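# Sort bronze bushings from turntable into crate

## Task

Transfer every bronze bushing from the turntable into the crate, leaving all steel bushings on the turntable. The crate must stay upright and seated within its corner guides. The finished arrangement must hold by itself, with no arm supporting anything, and nothing the robot is touching at the end may settle more than about a fingernail's width once left alone.

## Robot and tools

ROBOT. Two six-joint FANUC CRX-type arms, left_arm and right_arm, each carrying a two-finger parallel gripper (50 mm maximum opening). Root links in the scene frame: left_arm at (+0.005, +0.308, 0) m, quat_wxyz (+0.997, 0, 0, +0.076); right_arm at (+0.016, -0.481, 0) m, quat_wxyz (+0.999, 0, 0, -0.048). Scene frame: origin on the table surface midway between the arms, +x reaching out over the table, +z up, left_arm on the +y side. The arm names do not refer to sides of any picture.

GRIPPER GEOMETRY. The fingers extend along the gripper's +z axis and close along its x axis. The reported end_effector_position is the point between the pads; fingertips extend 17.5 mm past it. A flat block projects roughly 9 cm toward the gripper's -y side and rotates with it. Rotating only the last joint moves the pad point around a 25 mm radius circle.

execute_actions. Argument actions is a list holding zero or one item. Empty list: nothing is commanded and the current state comes back. Motion item: {"rows": [...], "steps": n}, up to 15 rows and n at most 15 (default 15); each control step lasts 1/30 s, each row covers one step, and the final row repeats if rows run out. Wait item: {"steps": n} with no rows, n up to 300, measured from the previous result and including your reply time. Optional pictures (boolean) switches camera images on or off. A rejected call commands nothing.

ROW LAYOUT. Every row has 18 numbers, even when one arm is idle: left_arm's block of 9, then right_arm's block of 9. Each block: six absolute joint target angles in radians (waist, shoulder, elbow, forearm roll, wrist pitch, wrist roll, same order as Joint positions), then gripper position, force_limit, speed, each in [-1, 1]. Joint targets are positions to reach, not offsets. Stated ranges: waist -3.491 to 3.491, shoulder -3.140 to 3.140, elbow -1.187 to 4.328, forearm roll -3.316 to 3.316, wrist pitch -3.140 to 3.140, wrist roll -3.927 to 3.927. True ends may differ by up to 0.010 rad. A target beyond a range end by over 0.010 rad, and beyond the joint's last reported angle, is refused; a target past the real end is clipped there and the result says "joint sent to its limit" (possibly about an earlier action). Silence does not prove more travel exists.

GRIPPER NUMBERS. position: +1 = fully open, about -0.65 = pads meet, -1 = close until blocked (use this to grasp). force_limit per pad: -1 about 20 N, 0 about 102 N, +1 about 185 N; actual force may exceed it by about 17 %. speed of the gap: -1 is 20 mm/s, 0 is 85, +1 is 150. To leave a gripper untouched, repeat its previous three numbers (0 is a real command). New force_limit or speed only applies once position changes by 0.01 or more; to soften a grip, open first. Confirm a grasp by object_status = 2. Codes: 0 moving; 1 blocked while opening; 2 blocked while closing; 3 reached the target or pads met (empty, slightly wider object, or very thin object). Any new position resets it to 0 briefly. Fingers re-close automatically if grip weakens, except after gripping at force_limit -1, where status stays 2 even when the part is gone. A fixed, off-centre object loosens the grip over time. position_measured is in counts: opening in mm is about (250 - position_measured) x 0.202.

MOTION. Maximum joint rates: 2.62 rad/s waist and shoulder, 3.14 elbow, 3.93 wrist joints, with 0.5 s to accelerate; joints of one arm are synchronised to arrive together. Each step the command stays within 0.805 rad (waist, shoulder), 0.966 (elbow) or 1.21 (wrist joints) of the measured angle, and is scaled back if it would put the gripper more than 70 mm from where it is. Arms keep heading to the last row's target while you think or wait, until motion settles or a step is HELD.

RESULTS. State line `left_arm: …` | `right_arm: …`: gripper position (m) and quat_wxyz in the scene frame; accuracy drops at long reach. Joint positions and Joint velocities: one block per arm (rad, rad/s). "joint command not followed": the clearance check altered or blocked joint targets on some steps. HELD: steps where your row was partly or wholly not sent. MOTOR HOT warns of heating; OVER-TEMPERATURE FAULT brakes that arm until cooled.

FAULTS. A joint reaching its load limit (152 N m waist, shoulder, elbow; 38 N m each wrist joint, held weight included) or an outside force of 150 N on the arm, tool or load halts that arm for 10 s, drops the rest of the call, and lets it yield.

CAMERAS. cam_low (896x504, fixed pinhole), cam_left_wrist and cam_right_wrist (504x504 fisheye). Calibration is supplied but can be slightly off.

zoom_image: camera (one of the three names) and region [x0, y0, x1, y1] in pixels of that camera's latest image, top-left origin, at most 504 by 504. read_manual: optional section, only "licences"; moves nothing. finished_scene: scene = the current scene's number; ends and grades it irreversibly. Answering without a tool call ends everything.

AVOID. Dropping, slamming or pushing hard on parts; arms striking or pressing each other; tipping the crate or shifting it from its guides; anything leaving the table. Occasional external tugs on held parts or nudges to loose items may occur. Leave every part resting stably on its own before finishing.

Each tool is called after "Emit:" in YAML: its name, and indented under it one key for each argument.

## Session

Emit:
execute_actions:
  actions: []

Scene clock: 0.00 s of 7600.00 s.
left_arm: end_effector_position=(+0.1364, +0.3568, +0.1069) position_measured=3 object_status=3 end_effector_quat_wxyz=(-0.314, +0.643, +0.534, -0.451) | right_arm: end_effector_position=(+0.2335, -0.2792, +0.1584) position_measured=3 object_status=3 end_effector_quat_wxyz=(+0.485, -0.156, +0.718, -0.474)
Joint positions: left_arm=[ 0.28   0.422 -0.401 -0.334 -1.872 -0.514] | right_arm=[ 2.081  0.455 -0.817  0.603 -1.737 -0.414]
Joint velocities: left_arm=[-0.  0.  0. -0.  0. -0.] | right_arm=[ 0.    -0.    -0.001  0.     0.    -0.   ]
camera_calibration (this result's frames):
cam_left_wrist: T_world_to_cam=[[0.0744064, 0.963184, -0.25834, -0.330806], [0.65897, -0.241928, -0.712201, 0.071078], [-0.74848, -0.117246, -0.65271, 0.359822], [0, 0, 0, 1]] pos_world=[0.247096, 0.378011, 0.200021]
cam_right_wrist: T_world_to_cam=[[-0.490872, -0.699202, -0.51977, 0.00363607], [-0.0645391, 0.624136, -0.778646, 0.303532], [0.868838, -0.34867, -0.351496, -0.0948274], [0, 0, 0, 1]] pos_world=[0.103764, -0.219967, 0.204903]

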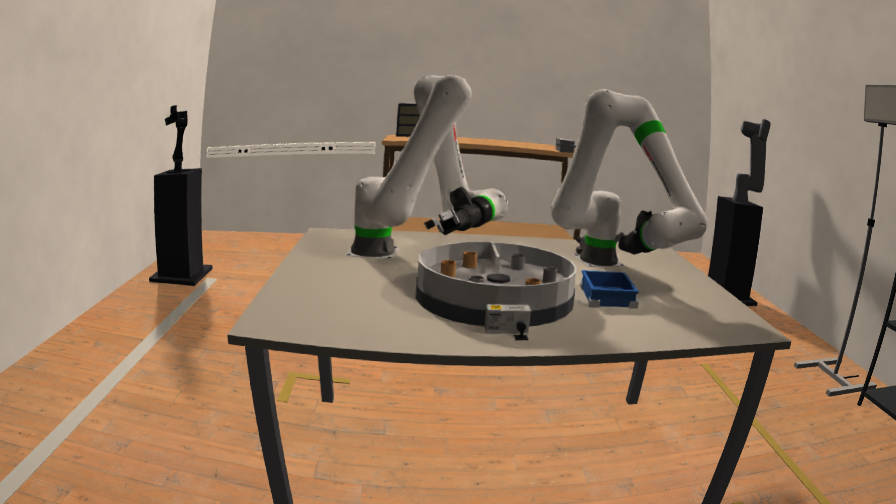

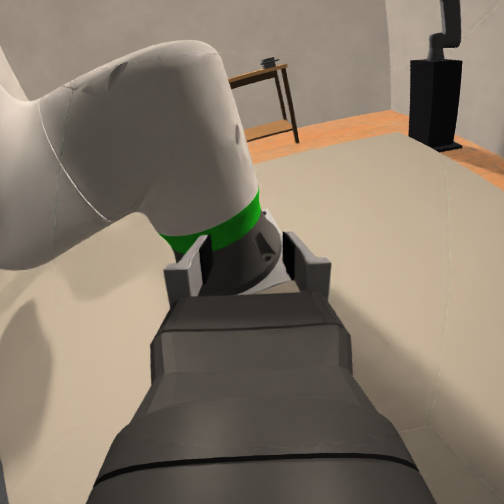

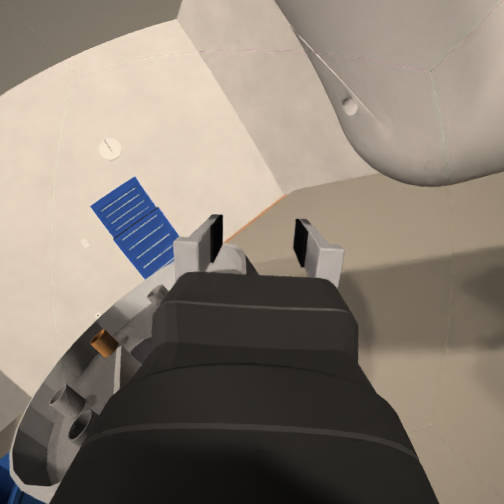

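Emit:
execute_actions:
  actions:
    - {"rows":[[0.28,0.109,-0.042,-0.2,-1.872,-0.7,0,-0.5,-0.5,2.081,0.0,-0.6,0.603,-1.737,-0.414,1,0,0]]}
  pictures: false

Emit:
execute_actions:
  actions:
    - {"steps":25}
  pictures: false

Emit:
execute_actions:
  actions:
    - {"rows":[[0.28,0.109,-0.042,0,-1.42,-0.92,0,-0.5,-0.5,3.2,0.0,-0.6,0.603,-1.737,-0.414,1,0,0]]}
  pictures: false

Emit:
execute_actions:
  actions:
    - {"steps":25}

Emit:
execute_actions:
  actions:
    - {"rows":[[-0.803,0.109,-0.042,0,-1.42,-0.92,0,-0.5,-0.5,3.2,0.0,-0.6,0.603,-1.737,-0.414,1,0,0]]}
  pictures: false

Emit:
execute_actions:
  actions:
    - {"steps":50}

Scene clock: 9.87 s of 7600.00 s.
left_arm: end_effector_position=(+0.2820, +0.3875, +0.1940) position_measured=127 object_status=0 end_effector_quat_wxyz=(-0.172, +0.749, +0.592, -0.243) | right_arm: end_effector_position=(+0.2026, -0.2091, +0.2203) position_measured=3 object_status=3 end_effector_quat_wxyz=(+0.421, -0.076, +0.870, -0.244)
Joint positions: left_arm=[ 0.28   0.162 -0.102 -0.222 -1.872 -0.669] | right_arm=[ 2.081  0.055 -0.626  0.603 -1.737 -0.414]
Joint velocities: left_arm=[ 0.002 -0.6    0.688  0.255 -0.    -0.355] | right_arm=[ 0.001 -0.739  0.353 -0.     0.002  0.   ]
Steps of this call (steps 1 to 281: nothing new was sent; steps 282 to 296: all 15 steps of this action). Readings (joint positions | what the end effector reports):
282: left_arm=[0.280 0.422 -0.401 -0.334 -1.872 -0.514] | right_arm=[2.081 0.455 -0.817 0.603 -1.737 -0.414] | left_arm position_measured=5 object_status=0 | right_arm position_measured=3 object_status=3
283: left_arm=[0.280 0.420 -0.399 -0.334 -1.872 -0.515] | right_arm=[2.081 0.453 -0.817 0.603 -1.737 -0.414] | left_arm position_measured=14 object_status=0 | right_arm position_measured=3 object_status=3
285: left_arm=[0.280 0.400 -0.375 -0.324 -1.872 -0.528] | right_arm=[2.081 0.432 -0.807 0.603 -1.737 -0.414] | left_arm position_measured=31 object_status=0 | right_arm position_measured=3 object_status=3
289: left_arm=[0.280 0.310 -0.272 -0.286 -1.872 -0.580] | right_arm=[2.081 0.321 -0.753 0.603 -1.737 -0.414] | left_arm position_measured=66 object_status=0 | right_arm position_measured=3 object_status=3
296: the state above

Scene clock: 10.70 s of 7600.00 s.
left_arm: end_effector_position=(+0.3051, +0.3909, +0.2249) position_measured=152 object_status=3 end_effector_quat_wxyz=(-0.146, +0.766, +0.594, -0.196) | right_arm: end_effector_position=(+0.1997, -0.2023, +0.2344) position_measured=3 object_status=3 end_effector_quat_wxyz=(+0.409, -0.064, +0.886, -0.210)
Joint positions: left_arm=[ 0.28   0.109 -0.042 -0.2   -1.872 -0.7  ] | right_arm=[ 2.081  0.    -0.6    0.603 -1.737 -0.414]
Joint velocities: left_arm=[-0.     0.     0.001 -0.    -0.    -0.   ] | right_arm=[ 0.     0.001  0.     0.    -0.     0.   ]
Steps of this call (steps 1 to 25: the robot went on to your last target). Readings (joint positions | what the end effector reports):
1: left_arm=[0.280 0.142 -0.080 -0.214 -1.872 -0.680] | right_arm=[2.081 0.033 -0.616 0.603 -1.737 -0.414] | left_arm position_measured=135 object_status=0 | right_arm position_measured=3 object_status=3
2: left_arm=[0.280 0.127 -0.062 -0.207 -1.872 -0.689] | right_arm=[2.081 0.017 -0.608 0.603 -1.737 -0.414] | left_arm position_measured=144 object_status=0 | right_arm position_measured=3 object_status=3
4: left_arm=[0.280 0.110 -0.044 -0.201 -1.872 -0.699] | right_arm=[2.081 0.001 -0.600 0.603 -1.737 -0.414] | left_arm position_measured=152 object_status=0 | right_arm position_measured=3 object_status=3
8: left_arm=[0.280 0.109 -0.042 -0.200 -1.872 -0.700] | right_arm=[2.081 0.000 -0.600 0.603 -1.737 -0.414] | left_arm position_measured=152 object_status=0 | right_arm position_measured=3 object_status=3
25: the state above

Scene clock: 11.20 s of 7600.00 s.
left_arm: end_effector_position=(+0.4543, +0.3982, +0.1992) position_measured=152 object_status=3 end_effector_quat_wxyz=(-0.007, +0.854, +0.520, -0.013) | right_arm: end_effector_position=(+0.0822, -0.1540, +0.2344) position_measured=3 object_status=3 end_effector_quat_wxyz=(+0.442, -0.232, +0.857, -0.128)
Joint positions: left_arm=[ 0.28   0.109 -0.042 -0.012 -1.447 -0.907] | right_arm=[ 2.464 -0.    -0.6    0.603 -1.737 -0.414]
Joint velocities: left_arm=[-0.     0.    -0.001  0.266  0.601 -0.293] | right_arm=[ 1.045  0.     0.001  0.    -0.001  0.   ]
Steps of this call (steps 1 to 15: all 15 steps of this action). Readings (joint positions | what the end effector reports):
1: left_arm=[0.280 0.109 -0.042 -0.200 -1.872 -0.700] | right_arm=[2.081 0.000 -0.600 0.603 -1.737 -0.414] | left_arm position_measured=152 object_status=3 | right_arm position_measured=3 object_status=3
2: left_arm=[0.280 0.109 -0.042 -0.198 -1.870 -0.702] | right_arm=[2.083 -0.000 -0.600 0.603 -1.737 -0.414] | left_arm position_measured=152 object_status=3 | right_arm position_measured=3 object_status=3
4: left_arm=[0.280 0.109 -0.042 -0.185 -1.838 -0.717] | right_arm=[2.104 -0.000 -0.600 0.603 -1.737 -0.414] | left_arm position_measured=152 object_status=3 | right_arm position_measured=3 object_status=3
8: left_arm=[0.280 0.109 -0.042 -0.120 -1.691 -0.788] | right_arm=[2.215 -0.000 -0.600 0.603 -1.737 -0.414] | left_arm position_measured=152 object_status=3 | right_arm position_measured=3 object_status=3
15: the state above

Scene clock: 12.03 s of 7600.00 s.
left_arm: end_effector_position=(+0.4643, +0.3987, +0.1999) position_measured=152 object_status=3 end_effector_quat_wxyz=(-0.000, +0.857, +0.516, -0.000) | right_arm: end_effector_position=(-0.1543, -0.1943, +0.2344) position_measured=3 object_status=3 end_effector_quat_wxyz=(+0.458, -0.524, +0.717, +0.039)
Joint positions: left_arm=[ 0.28   0.109 -0.042 -0.    -1.42  -0.92 ] | right_arm=[ 3.2   -0.    -0.6    0.603 -1.737 -0.414]
Joint velocities: left_arm=[-0.    -0.     0.001 -0.     0.     0.   ] | right_arm=[ 0.001  0.     0.     0.    -0.    -0.   ]
Steps of this call (steps 1 to 25: the robot went on to your last target). Readings (joint positions | what the end effector reports):
1: left_arm=[0.280 0.109 -0.042 -0.005 -1.431 -0.915] | right_arm=[2.499 -0.000 -0.600 0.603 -1.737 -0.414] | left_arm position_measured=152 object_status=3 | right_arm position_measured=3 object_status=3
2: left_arm=[0.280 0.109 -0.042 -0.001 -1.422 -0.919] | right_arm=[2.535 -0.000 -0.600 0.603 -1.737 -0.414] | left_arm position_measured=152 object_status=3 | right_arm position_measured=3 object_status=3
4: left_arm=[0.280 0.109 -0.042 -0.000 -1.420 -0.920] | right_arm=[2.605 -0.000 -0.600 0.603 -1.737 -0.414] | left_arm position_measured=152 object_status=3 | right_arm position_measured=3 object_status=3
8: left_arm=[0.280 0.109 -0.042 -0.000 -1.420 -0.920] | right_arm=[2.747 -0.000 -0.600 0.603 -1.737 -0.414] | left_arm position_measured=152 object_status=3 | right_arm position_measured=3 object_status=3
25: the state above
camera_calibration (this result's frames):
cam_left_wrist: T_world_to_cam=[[0.49796, 0.866271, 0.040122, -0.589217], [0.820261, -0.485518, 0.302397, -0.249237], [0.281438, -0.117671, -0.952337, 0.252763], [0, 0, 0, 1]] pos_world=[0.426709, 0.419156, 0.339725]
cam_right_wrist: T_world_to_cam=[[-0.00486941, -0.73124, -0.682103, 0.018919], [-0.94448, 0.227463, -0.237106, -0.055037], [0.328534, 0.643078, -0.691749, 0.487529], [0, 0, 0, 1]] pos_world=[-0.212059, -0.287166, 0.337103]

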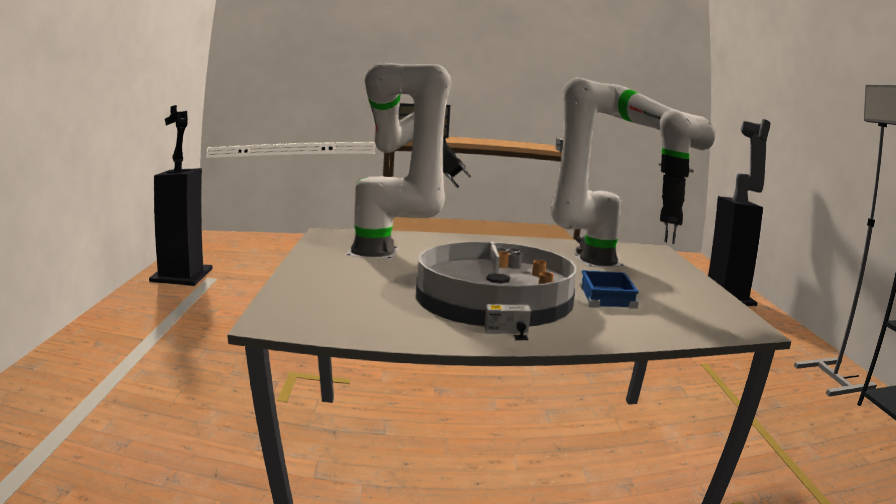

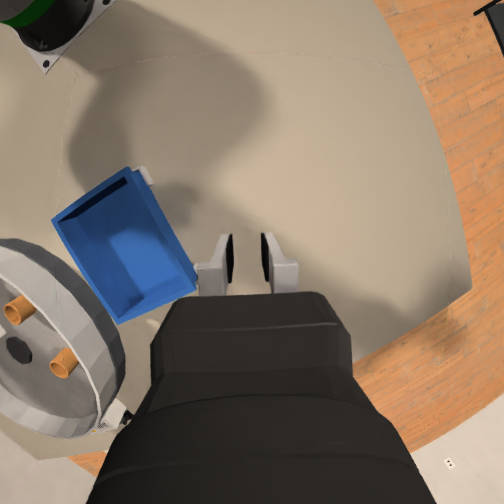

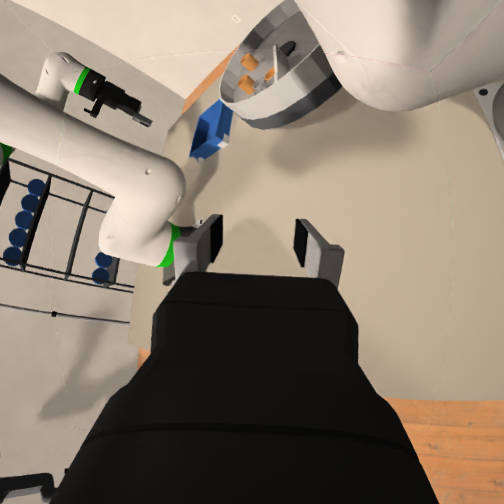

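Scene clock: 12.53 s of 7600.00 s.
left_arm: end_effector_position=(+0.4693, +0.2484, +0.1999) position_measured=152 object_status=3 end_effector_quat_wxyz=(+0.000, +0.929, +0.371, -0.000) | right_arm: end_effector_position=(-0.1544, -0.1944, +0.2344) position_measured=3 object_status=3 end_effector_quat_wxyz=(+0.458, -0.524, +0.717, +0.039)
Joint positions: left_arm=[-0.043  0.109 -0.042  0.    -1.42  -0.92 ] | right_arm=[ 3.2   -0.    -0.6    0.603 -1.737 -0.414]
Joint velocities: left_arm=[-0.834 -0.    -0.001  0.    -0.     0.   ] | right_arm=[ 0.001 -0.     0.001  0.     0.001  0.   ]
Steps of this call (steps 1 to 15: all 15 steps of this action). Readings (joint positions | what the end effector reports):
1: left_arm=[0.280 0.109 -0.042 -0.000 -1.420 -0.920] | right_arm=[3.200 -0.000 -0.600 0.603 -1.737 -0.414] | left_arm position_measured=152 object_status=3 | right_arm position_measured=3 object_status=3
2: left_arm=[0.278 0.109 -0.042 0.000 -1.420 -0.920] | right_arm=[3.200 -0.000 -0.600 0.603 -1.737 -0.414] | left_arm position_measured=152 object_status=3 | right_arm position_measured=3 object_status=3
4: left_arm=[0.258 0.109 -0.042 -0.000 -1.420 -0.920] | right_arm=[3.200 -0.000 -0.600 0.603 -1.737 -0.414] | left_arm position_measured=152 object_status=3 | right_arm position_measured=3 object_status=3
8: left_arm=[0.154 0.109 -0.042 0.000 -1.420 -0.920] | right_arm=[3.200 -0.000 -0.600 0.603 -1.737 -0.414] | left_arm position_measured=152 object_status=3 | right_arm position_measured=3 object_status=3
15: the state above

Scene clock: 14.20 s of 7600.00 s.
left_arm: end_effector_position=(+0.3005, -0.0547, +0.1999) position_measured=152 object_status=3 end_effector_quat_wxyz=(-0.000, +1.000, +0.000, -0.000) | right_arm: end_effector_position=(-0.1544, -0.1944, +0.2344) position_measured=3 object_status=3 end_effector_quat_wxyz=(+0.458, -0.524, +0.717, +0.039)
Joint positions: left_arm=[-0.803  0.109 -0.042  0.    -1.42  -0.92 ] | right_arm=[ 3.2    0.    -0.6    0.603 -1.737 -0.414]
Joint velocities: left_arm=[ 0.  0. -0.  0.  0. -0.] | right_arm=[ 0.001 -0.     0.     0.    -0.001 -0.   ]
Steps of this call (steps 1 to 45: the robot went on to your last target; steps 46 to 50: nothing new was sent). Readings (joint positions | what the end effector reports):
1: left_arm=[-0.071 0.109 -0.042 0.000 -1.420 -0.920] | right_arm=[3.200 -0.000 -0.600 0.603 -1.737 -0.414] | left_arm position_measured=152 object_status=3 | right_arm position_measured=3 object_status=3
2: left_arm=[-0.099 0.109 -0.042 0.000 -1.420 -0.920] | right_arm=[3.200 -0.000 -0.600 0.603 -1.737 -0.414] | left_arm position_measured=152 object_status=3 | right_arm position_measured=3 object_status=3
4: left_arm=[-0.155 0.109 -0.042 0.000 -1.420 -0.920] | right_arm=[3.200 -0.000 -0.600 0.603 -1.737 -0.414] | left_arm position_measured=152 object_status=3 | right_arm position_measured=3 object_status=3
8: left_arm=[-0.268 0.109 -0.042 0.000 -1.420 -0.920] | right_arm=[3.200 -0.000 -0.600 0.603 -1.737 -0.414] | left_arm position_measured=152 object_status=3 | right_arm position_measured=3 object_status=3
50: the state above
All arms were judged still, so your last target was given up. Only a new action makes them travel on or press farther. Fingers that are still opening or closing keep moving.
camera_calibration (this result's frames):
cam_left_wrist: T_world_to_cam=[[0.998623, -0.0338462, 0.0400784, -0.314511], [-0.0444087, -0.952132, 0.302445, -0.100736], [0.0279233, -0.303809, -0.952324, 0.311484], [0, 0, 0, 1]] pos_world=[0.300906, -0.0119274, 0.339706]
cam_right_wrist: T_world_to_cam=[[-0.00461279, -0.731219, -0.682127, 0.0189383], [-0.944557, 0.227144, -0.237104, -0.055201], [0.328316, 0.643214, -0.691726, 0.487573], [0, 0, 0, 1]] pos_world=[-0.212131, -0.287227, 0.337097]

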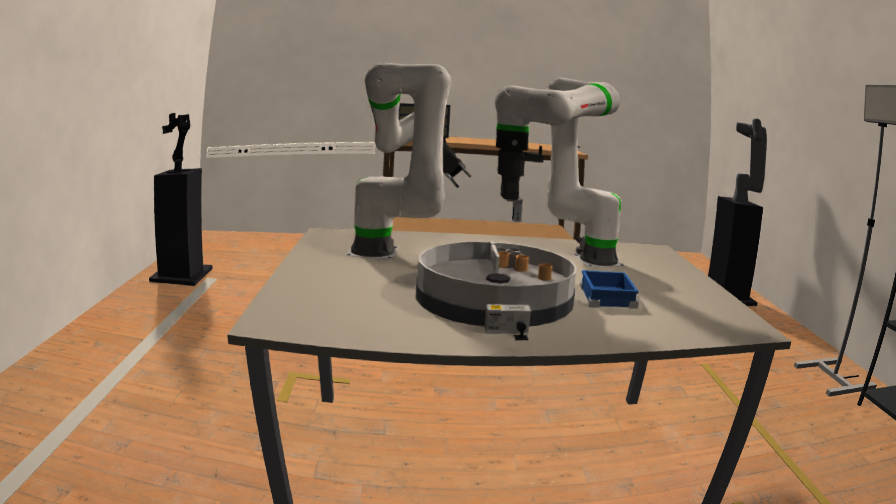

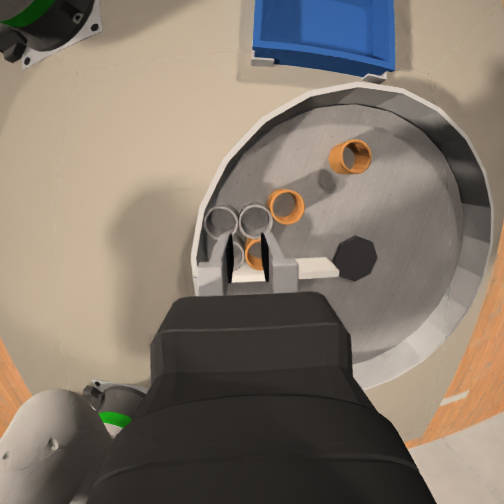

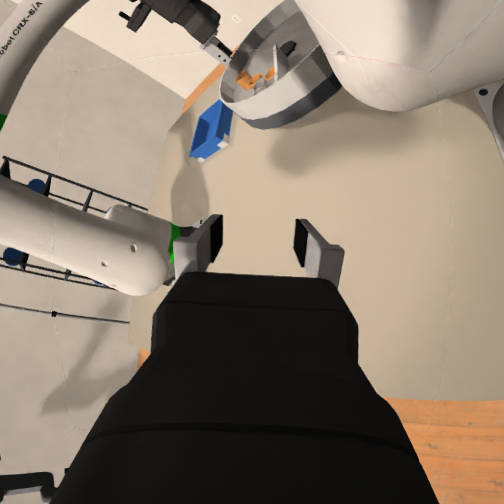

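Bushings look larger and taller here. Waiting for them to settle, with a clearer view.

Emit:
execute_actions:
  actions:
    - {"rows":[[-0.83,0.17,0.03,0,-1.43,-0.893,1,-0.5,-0.5,3.2,0.0,-0.6,0.603,-1.737,-0.414,1,0,0]]}
  pictures: false

Emit:
execute_actions:
  actions:
    - {"steps":240}

Emit:
zoom_image:
  camera: "cam_left_wrist"
  region: [170, 150, 370, 300]

Emit:
zoom_image:
  camera: "cam_low"
  region: [460, 190, 580, 300]

Scene clock: 18.83 s of 7600.00 s.
left_arm: end_effector_position=(+0.3099, -0.0786, +0.2011) position_measured=28 object_status=0 end_effector_quat_wxyz=(+0.000, +1.000, +0.000, +0.000) | right_arm: end_effector_position=(-0.1544, -0.1944, +0.2344) position_measured=3 object_status=3 end_effector_quat_wxyz=(+0.458, -0.524, +0.717, +0.039)
Joint positions: left_arm=[-0.83   0.17   0.03  -0.    -1.43  -0.893] | right_arm=[ 3.2    0.    -0.6    0.603 -1.737 -0.414]
Joint velocities: left_arm=[-0.     0.001  0.001 -0.    -0.     0.   ] | right_arm=[ 0.001  0.     0.    -0.     0.001  0.   ]
Steps of this call (steps 1 to 124: nothing new was sent; steps 125 to 139: all 15 steps of this action). Readings (joint positions | what the end effector reports):
125: left_arm=[-0.803 0.109 -0.042 -0.000 -1.420 -0.920] | right_arm=[3.200 0.000 -0.600 0.603 -1.737 -0.414] | left_arm position_measured=149 object_status=0 | right_arm position_measured=3 object_status=3
126: left_arm=[-0.804 0.111 -0.040 -0.000 -1.421 -0.920] | right_arm=[3.200 0.000 -0.600 0.603 -1.737 -0.414] | left_arm position_measured=141 object_status=0 | right_arm position_measured=3 object_status=3
128: left_arm=[-0.813 0.132 -0.015 -0.000 -1.424 -0.911] | right_arm=[3.200 0.000 -0.600 0.603 -1.737 -0.414] | left_arm position_measured=123 object_status=0 | right_arm position_measured=3 object_status=3
132: left_arm=[-0.830 0.170 0.030 -0.000 -1.430 -0.893] | right_arm=[3.200 0.000 -0.600 0.603 -1.737 -0.414] | left_arm position_measured=89 object_status=0 | right_arm position_measured=3 object_status=3
139: the state above

Scene clock: 26.83 s of 7600.00 s.
left_arm: end_effector_position=(+0.3100, -0.0787, +0.2011) position_measured=3 object_status=3 end_effector_quat_wxyz=(+0.000, +1.000, +0.000, +0.000) | right_arm: end_effector_position=(-0.1544, -0.1944, +0.2344) position_measured=3 object_status=3 end_effector_quat_wxyz=(+0.458, -0.524, +0.717, +0.039)
Joint positions: left_arm=[-0.83   0.17   0.03   0.    -1.43  -0.893] | right_arm=[ 3.2    0.    -0.6    0.603 -1.737 -0.414]
Joint velocities: left_arm=[ 0. -0. -0.  0. -0. -0.] | right_arm=[-0.001  0.001 -0.001 -0.    -0.    -0.   ]
Steps of this call (steps 1 to 15: the robot went on to your last target; steps 16 to 240: nothing new was sent). Readings (joint positions | what the end effector reports):
1: left_arm=[-0.830 0.170 0.030 -0.000 -1.430 -0.893] | right_arm=[3.200 0.000 -0.600 0.603 -1.737 -0.414] | left_arm position_measured=19 object_status=0 | right_arm position_measured=3 object_status=3
2: left_arm=[-0.830 0.170 0.030 -0.000 -1.430 -0.893] | right_arm=[3.200 0.000 -0.600 0.603 -1.737 -0.414] | left_arm position_measured=11 object_status=0 | right_arm position_measured=3 object_status=3
4: left_arm=[-0.830 0.170 0.030 -0.000 -1.430 -0.893] | right_arm=[3.200 -0.000 -0.600 0.603 -1.737 -0.414] | left_arm position_measured=3 object_status=0 | right_arm position_measured=3 object_status=3
8: left_arm=[-0.830 0.170 0.030 -0.000 -1.430 -0.893] | right_arm=[3.200 0.000 -0.600 0.603 -1.737 -0.414] | left_arm position_measured=3 object_status=0 | right_arm position_measured=3 object_status=3
240: the state above
All arms were judged still, so your last target was given up. Only a new action makes them travel on or press farther. Fingers that are still opening or closing keep moving.
camera_calibration (this result's frames):
cam_left_wrist: T_world_to_cam=[[0.99859, -0.033873, 0.0408716, -0.324997], [-0.0446898, -0.951968, 0.30292, -0.123484], [0.0286476, -0.304319, -0.952139, 0.304757], [0, 0, 0, 1]] pos_world=[0.31029, -0.0358176, 0.34086]
cam_right_wrist: T_world_to_cam=[[-0.00459198, -0.73122, -0.682126, 0.0189371], [-0.944549, 0.227144, -0.237133, -0.0551841], [0.328337, 0.643213, -0.691716, 0.487567], [0, 0, 0, 1]] pos_world=[-0.212123, -0.287227, 0.337089]

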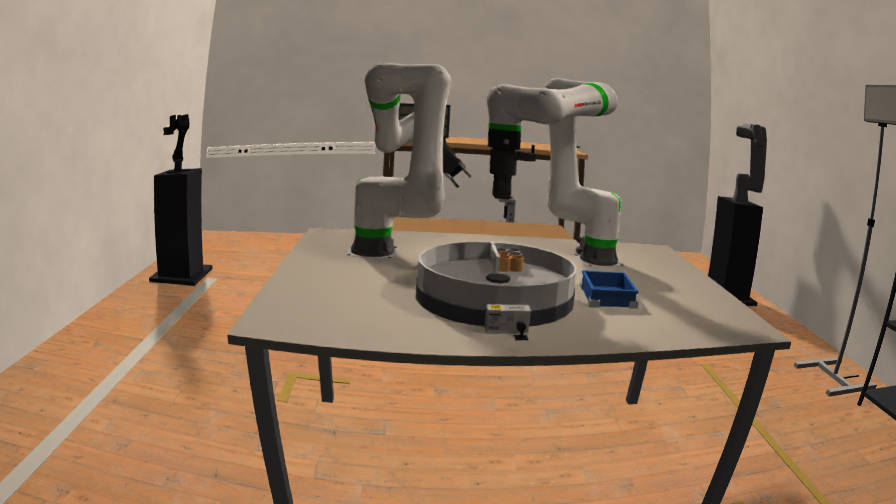

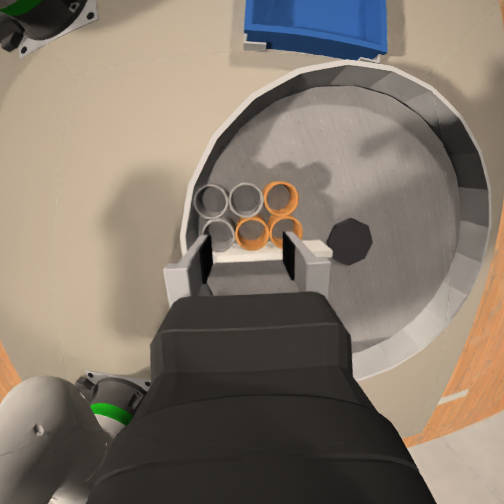

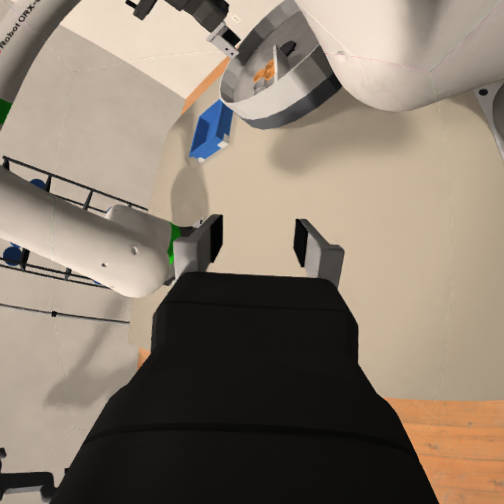

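Region (170, 150, 370, 300) of cam_left_wrist's 504x504 image, scaled by 2.520, with more detail than that image has; it fills the top 378 rows of this view, and the rest is white.

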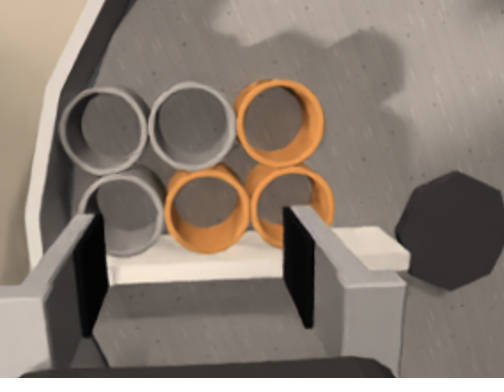

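Region (460, 190, 580, 300) of cam_low's 896x504 image, scaled by 4.200, with more detail than that image has; it fills the top 462 rows of this view, and the rest is white.

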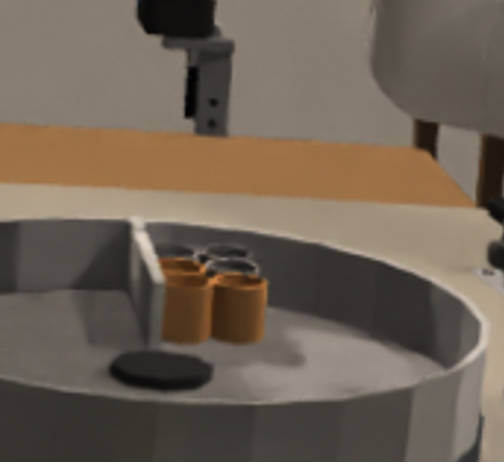

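Emit:
execute_actions:
  actions:
    - {"rows":[[-0.6283,0.1578,-0.1661,0,-1.2469,2.047,0,-0.5,-0.5,3.2,0.0,-0.6,0.603,-1.737,-0.414,1,0,0]]}
  pictures: false

Emit:
execute_actions:
  actions:
    - {"steps":50}

Emit:
zoom_image:
  camera: "cam_left_wrist"
  region: [190, 170, 370, 300]

Emit:
zoom_image:
  camera: "cam_low"
  region: [480, 210, 560, 290]

Scene clock: 38.87 s of 7600.00 s.
left_arm: end_effector_position=(+0.3270, -0.0422, +0.1544) position_measured=127 object_status=0 end_effector_quat_wxyz=(+0.000, +0.889, +0.458, -0.000) | right_arm: end_effector_position=(-0.1544, -0.1944, +0.2344) position_measured=3 object_status=3 end_effector_quat_wxyz=(+0.458, -0.524, +0.717, +0.039)
Joint positions: left_arm=[-0.707  0.163 -0.089  0.    -1.319 -0.064] | right_arm=[ 3.2    0.    -0.6    0.603 -1.737 -0.414]
Joint velocities: left_arm=[ 0.34  -0.021 -0.33   0.     0.305  3.545] | right_arm=[-0. -0.  0.  0. -0. -0.]
Steps of this call (steps 1 to 346: nothing new was sent; steps 347 to 361: all 15 steps of this action). Readings (joint positions | what the end effector reports):
347: left_arm=[-0.830 0.170 0.030 0.000 -1.430 -0.893] | right_arm=[3.200 0.000 -0.600 0.603 -1.737 -0.414] | left_arm position_measured=5 object_status=0 | right_arm position_measured=3 object_status=3
348: left_arm=[-0.829 0.170 0.030 0.000 -1.429 -0.890] | right_arm=[3.200 0.000 -0.600 0.603 -1.737 -0.414] | left_arm position_measured=14 object_status=0 | right_arm position_measured=3 object_status=3
350: left_arm=[-0.824 0.170 0.025 0.000 -1.425 -0.858] | right_arm=[3.200 0.000 -0.600 0.603 -1.737 -0.414] | left_arm position_measured=31 object_status=0 | right_arm position_measured=3 object_status=3
354: left_arm=[-0.797 0.168 -0.002 0.000 -1.400 -0.691] | right_arm=[3.200 -0.000 -0.600 0.603 -1.737 -0.414] | left_arm position_measured=66 object_status=0 | right_arm position_measured=3 object_status=3
361: the state above

Scene clock: 40.53 s of 7600.00 s.
left_arm: end_effector_position=(+0.3655, -0.0486, +0.1251) position_measured=152 object_status=3 end_effector_quat_wxyz=(+0.000, -0.000, +1.000, -0.000) | right_arm: end_effector_position=(-0.1544, -0.1944, +0.2344) position_measured=3 object_status=3 end_effector_quat_wxyz=(+0.458, -0.524, +0.717, +0.039)
Joint positions: left_arm=[-0.628  0.158 -0.166  0.    -1.247  2.047] | right_arm=[ 3.2    0.    -0.6    0.603 -1.737 -0.414]
Joint velocities: left_arm=[-0. -0.  0.  0.  0. -0.] | right_arm=[-0.    -0.    -0.001  0.     0.001 -0.   ]
Steps of this call (steps 1 to 45: the robot went on to your last target; steps 46 to 50: nothing new was sent). Readings (joint positions | what the end effector reports):
1: left_arm=[-0.697 0.162 -0.100 0.000 -1.309 0.059] | right_arm=[3.200 0.000 -0.600 0.603 -1.737 -0.414] | left_arm position_measured=135 object_status=0 | right_arm position_measured=3 object_status=3
2: left_arm=[-0.687 0.161 -0.109 0.000 -1.300 0.182] | right_arm=[3.200 0.000 -0.600 0.603 -1.737 -0.414] | left_arm position_measured=144 object_status=0 | right_arm position_measured=3 object_status=3
4: left_arm=[-0.672 0.160 -0.124 0.000 -1.286 0.426] | right_arm=[3.200 0.000 -0.600 0.603 -1.737 -0.414] | left_arm position_measured=152 object_status=0 | right_arm position_measured=3 object_status=3
8: left_arm=[-0.652 0.159 -0.143 0.000 -1.268 0.915] | right_arm=[3.200 0.000 -0.600 0.603 -1.737 -0.414] | left_arm position_measured=152 object_status=0 | right_arm position_measured=3 object_status=3
50: the state above
All arms were judged still, so your last target was given up. Only a new action makes them travel on or press farther. Fingers that are still opening or closing keep moving.
camera_calibration (this result's frames):
cam_left_wrist: T_world_to_cam=[[-0.998619, 0.033786, 0.040234, 0.35705], [0.0443994, 0.952124, 0.302471, -0.00932865], [-0.0280885, 0.303839, -0.952309, 0.290248], [0, 0, 0, 1]] pos_world=[0.365123, -0.09137, 0.264862]
cam_right_wrist: T_world_to_cam=[[-0.00459154, -0.73122, -0.682126, 0.018937], [-0.944549, 0.227144, -0.237133, -0.055184], [0.328337, 0.643213, -0.691716, 0.487567], [0, 0, 0, 1]] pos_world=[-0.212123, -0.287228, 0.337089]

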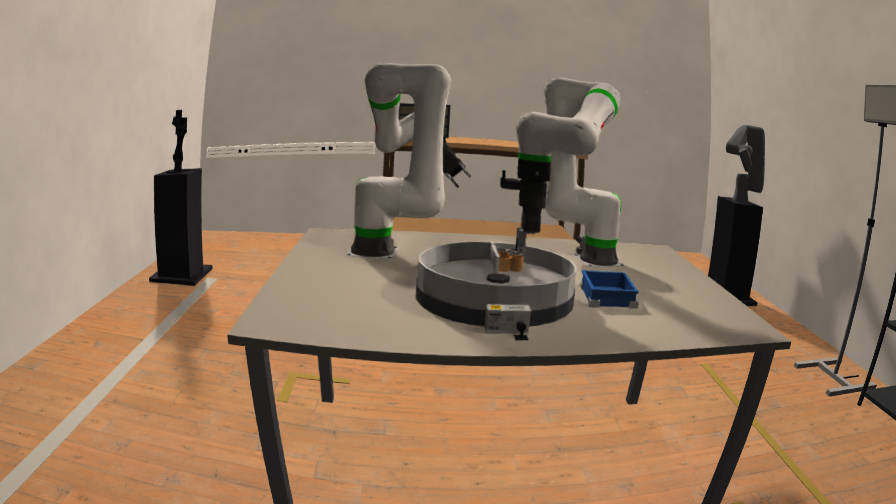

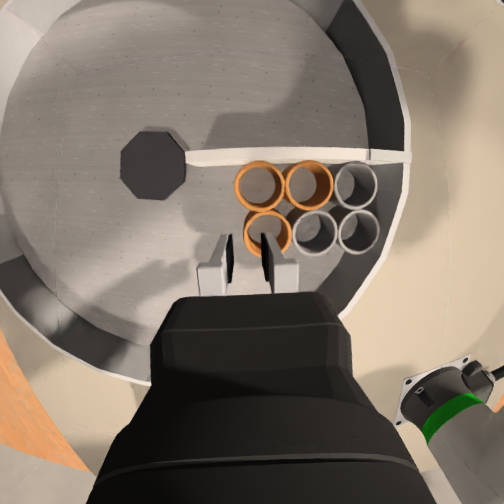

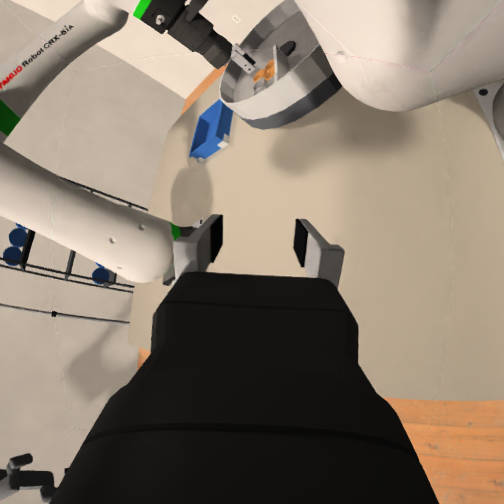

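Region (190, 170, 370, 300) of cam_left_wrist's 504x504 image, scaled by 2.800, with more detail than that image has.

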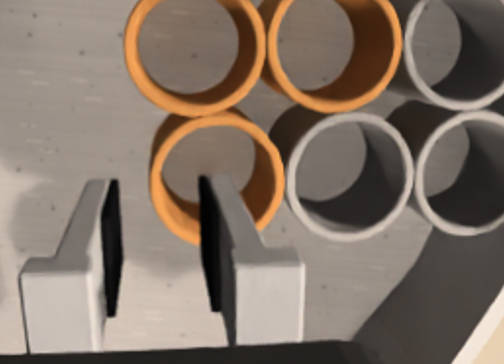

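Region (480, 210, 560, 290) of cam_low's 896x504 image, scaled by 6.300, with more detail than that image has.

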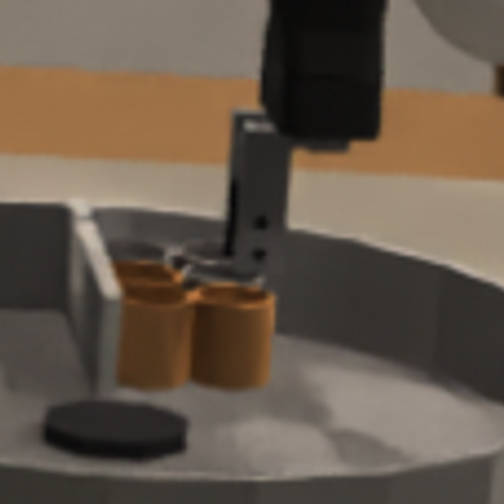

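Emit:
execute_actions:
  actions:
    - {"rows":[[-0.6424,0.1793,-0.1831,0,-1.2084,2.061,0,-0.5,-0.5,3.2,0.0,-0.6,0.603,-1.737,-0.414,1,0,0]]}

Emit:
zoom_image:
  camera: "cam_left_wrist"
  region: [190, 170, 370, 300]

Emit:
zoom_image:
  camera: "cam_low"
  region: [480, 210, 560, 290]

Scene clock: 48.33 s of 7600.00 s.
left_arm: end_effector_position=(+0.3636, -0.0551, +0.1080) position_measured=152 object_status=3 end_effector_quat_wxyz=(+0.000, -0.000, +1.000, +0.000) | right_arm: end_effector_position=(-0.1544, -0.1944, +0.2344) position_measured=3 object_status=3 end_effector_quat_wxyz=(+0.458, -0.524, +0.717, +0.039)
Joint positions: left_arm=[-0.642  0.179 -0.183 -0.    -1.208  2.061] | right_arm=[ 3.2    0.    -0.6    0.603 -1.737 -0.414]
Joint velocities: left_arm=[-0.  0. -0.  0. -0.  0.] | right_arm=[ 0.    -0.     0.001 -0.    -0.    -0.   ]
Steps of this call (steps 1 to 219: nothing new was sent; steps 220 to 234: all 15 steps of this action). Readings (joint positions | what the end effector reports):
220: left_arm=[-0.628 0.158 -0.166 -0.000 -1.247 2.047] | right_arm=[3.200 0.000 -0.600 0.603 -1.737 -0.414] | left_arm position_measured=152 object_status=3 | right_arm position_measured=3 object_status=3
221: left_arm=[-0.629 0.160 -0.167 -0.000 -1.243 2.048] | right_arm=[3.200 -0.000 -0.600 0.603 -1.737 -0.414] | left_arm position_measured=152 object_status=3 | right_arm position_measured=3 object_status=3
223: left_arm=[-0.638 0.173 -0.178 -0.000 -1.219 2.057] | right_arm=[3.200 0.000 -0.600 0.603 -1.737 -0.414] | left_arm position_measured=152 object_status=3 | right_arm position_measured=3 object_status=3
227: left_arm=[-0.642 0.179 -0.183 -0.000 -1.209 2.061] | right_arm=[3.200 0.000 -0.600 0.603 -1.737 -0.414] | left_arm position_measured=152 object_status=3 | right_arm position_measured=3 object_status=3
234: the state above
camera_calibration (this result's frames):
cam_left_wrist: T_world_to_cam=[[-0.998619, 0.0339088, 0.0401283, 0.356045], [0.0444881, 0.952079, 0.302598, 0.00201353], [-0.0279446, 0.303966, -0.952273, 0.275845], [0, 0, 0, 1]] pos_world=[0.363172, -0.0978374, 0.247783]
cam_right_wrist: T_world_to_cam=[[-0.0045919, -0.73122, -0.682126, 0.0189372], [-0.944549, 0.227144, -0.237133, -0.0551841], [0.328337, 0.643213, -0.691716, 0.487567], [0, 0, 0, 1]] pos_world=[-0.212123, -0.287227, 0.337089]

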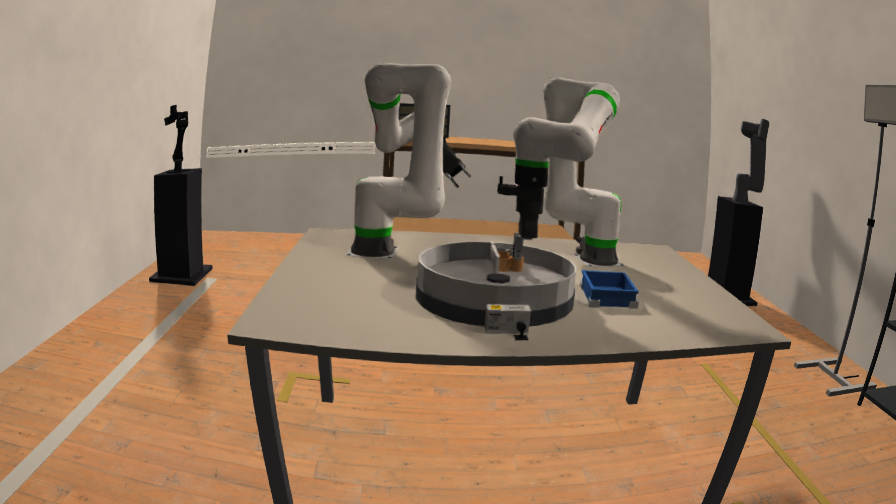

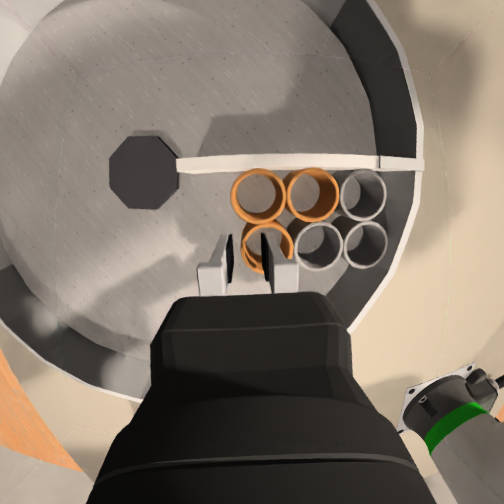

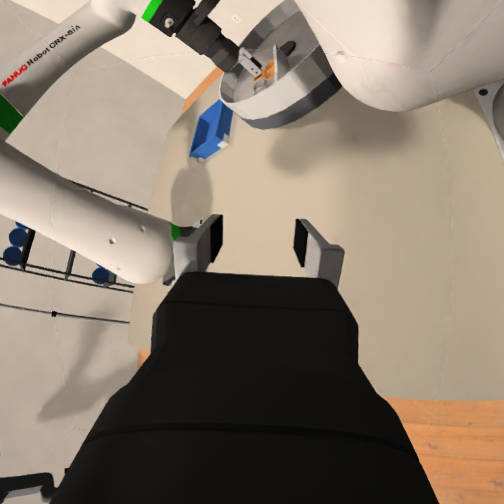

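Region (190, 170, 370, 300) of cam_left_wrist's 504x504 image, scaled by 2.800, with more detail than that image has.

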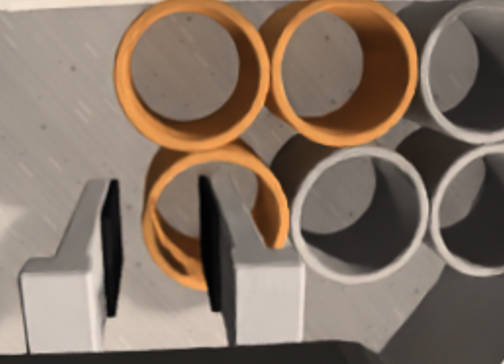

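Region (480, 210, 560, 290) of cam_low's 896x504 image, scaled by 6.300, with more detail than that image has.

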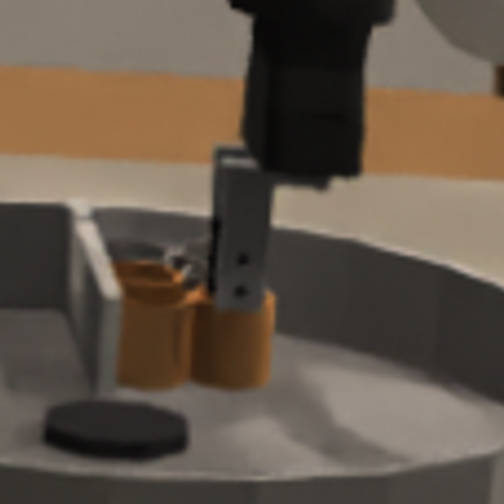

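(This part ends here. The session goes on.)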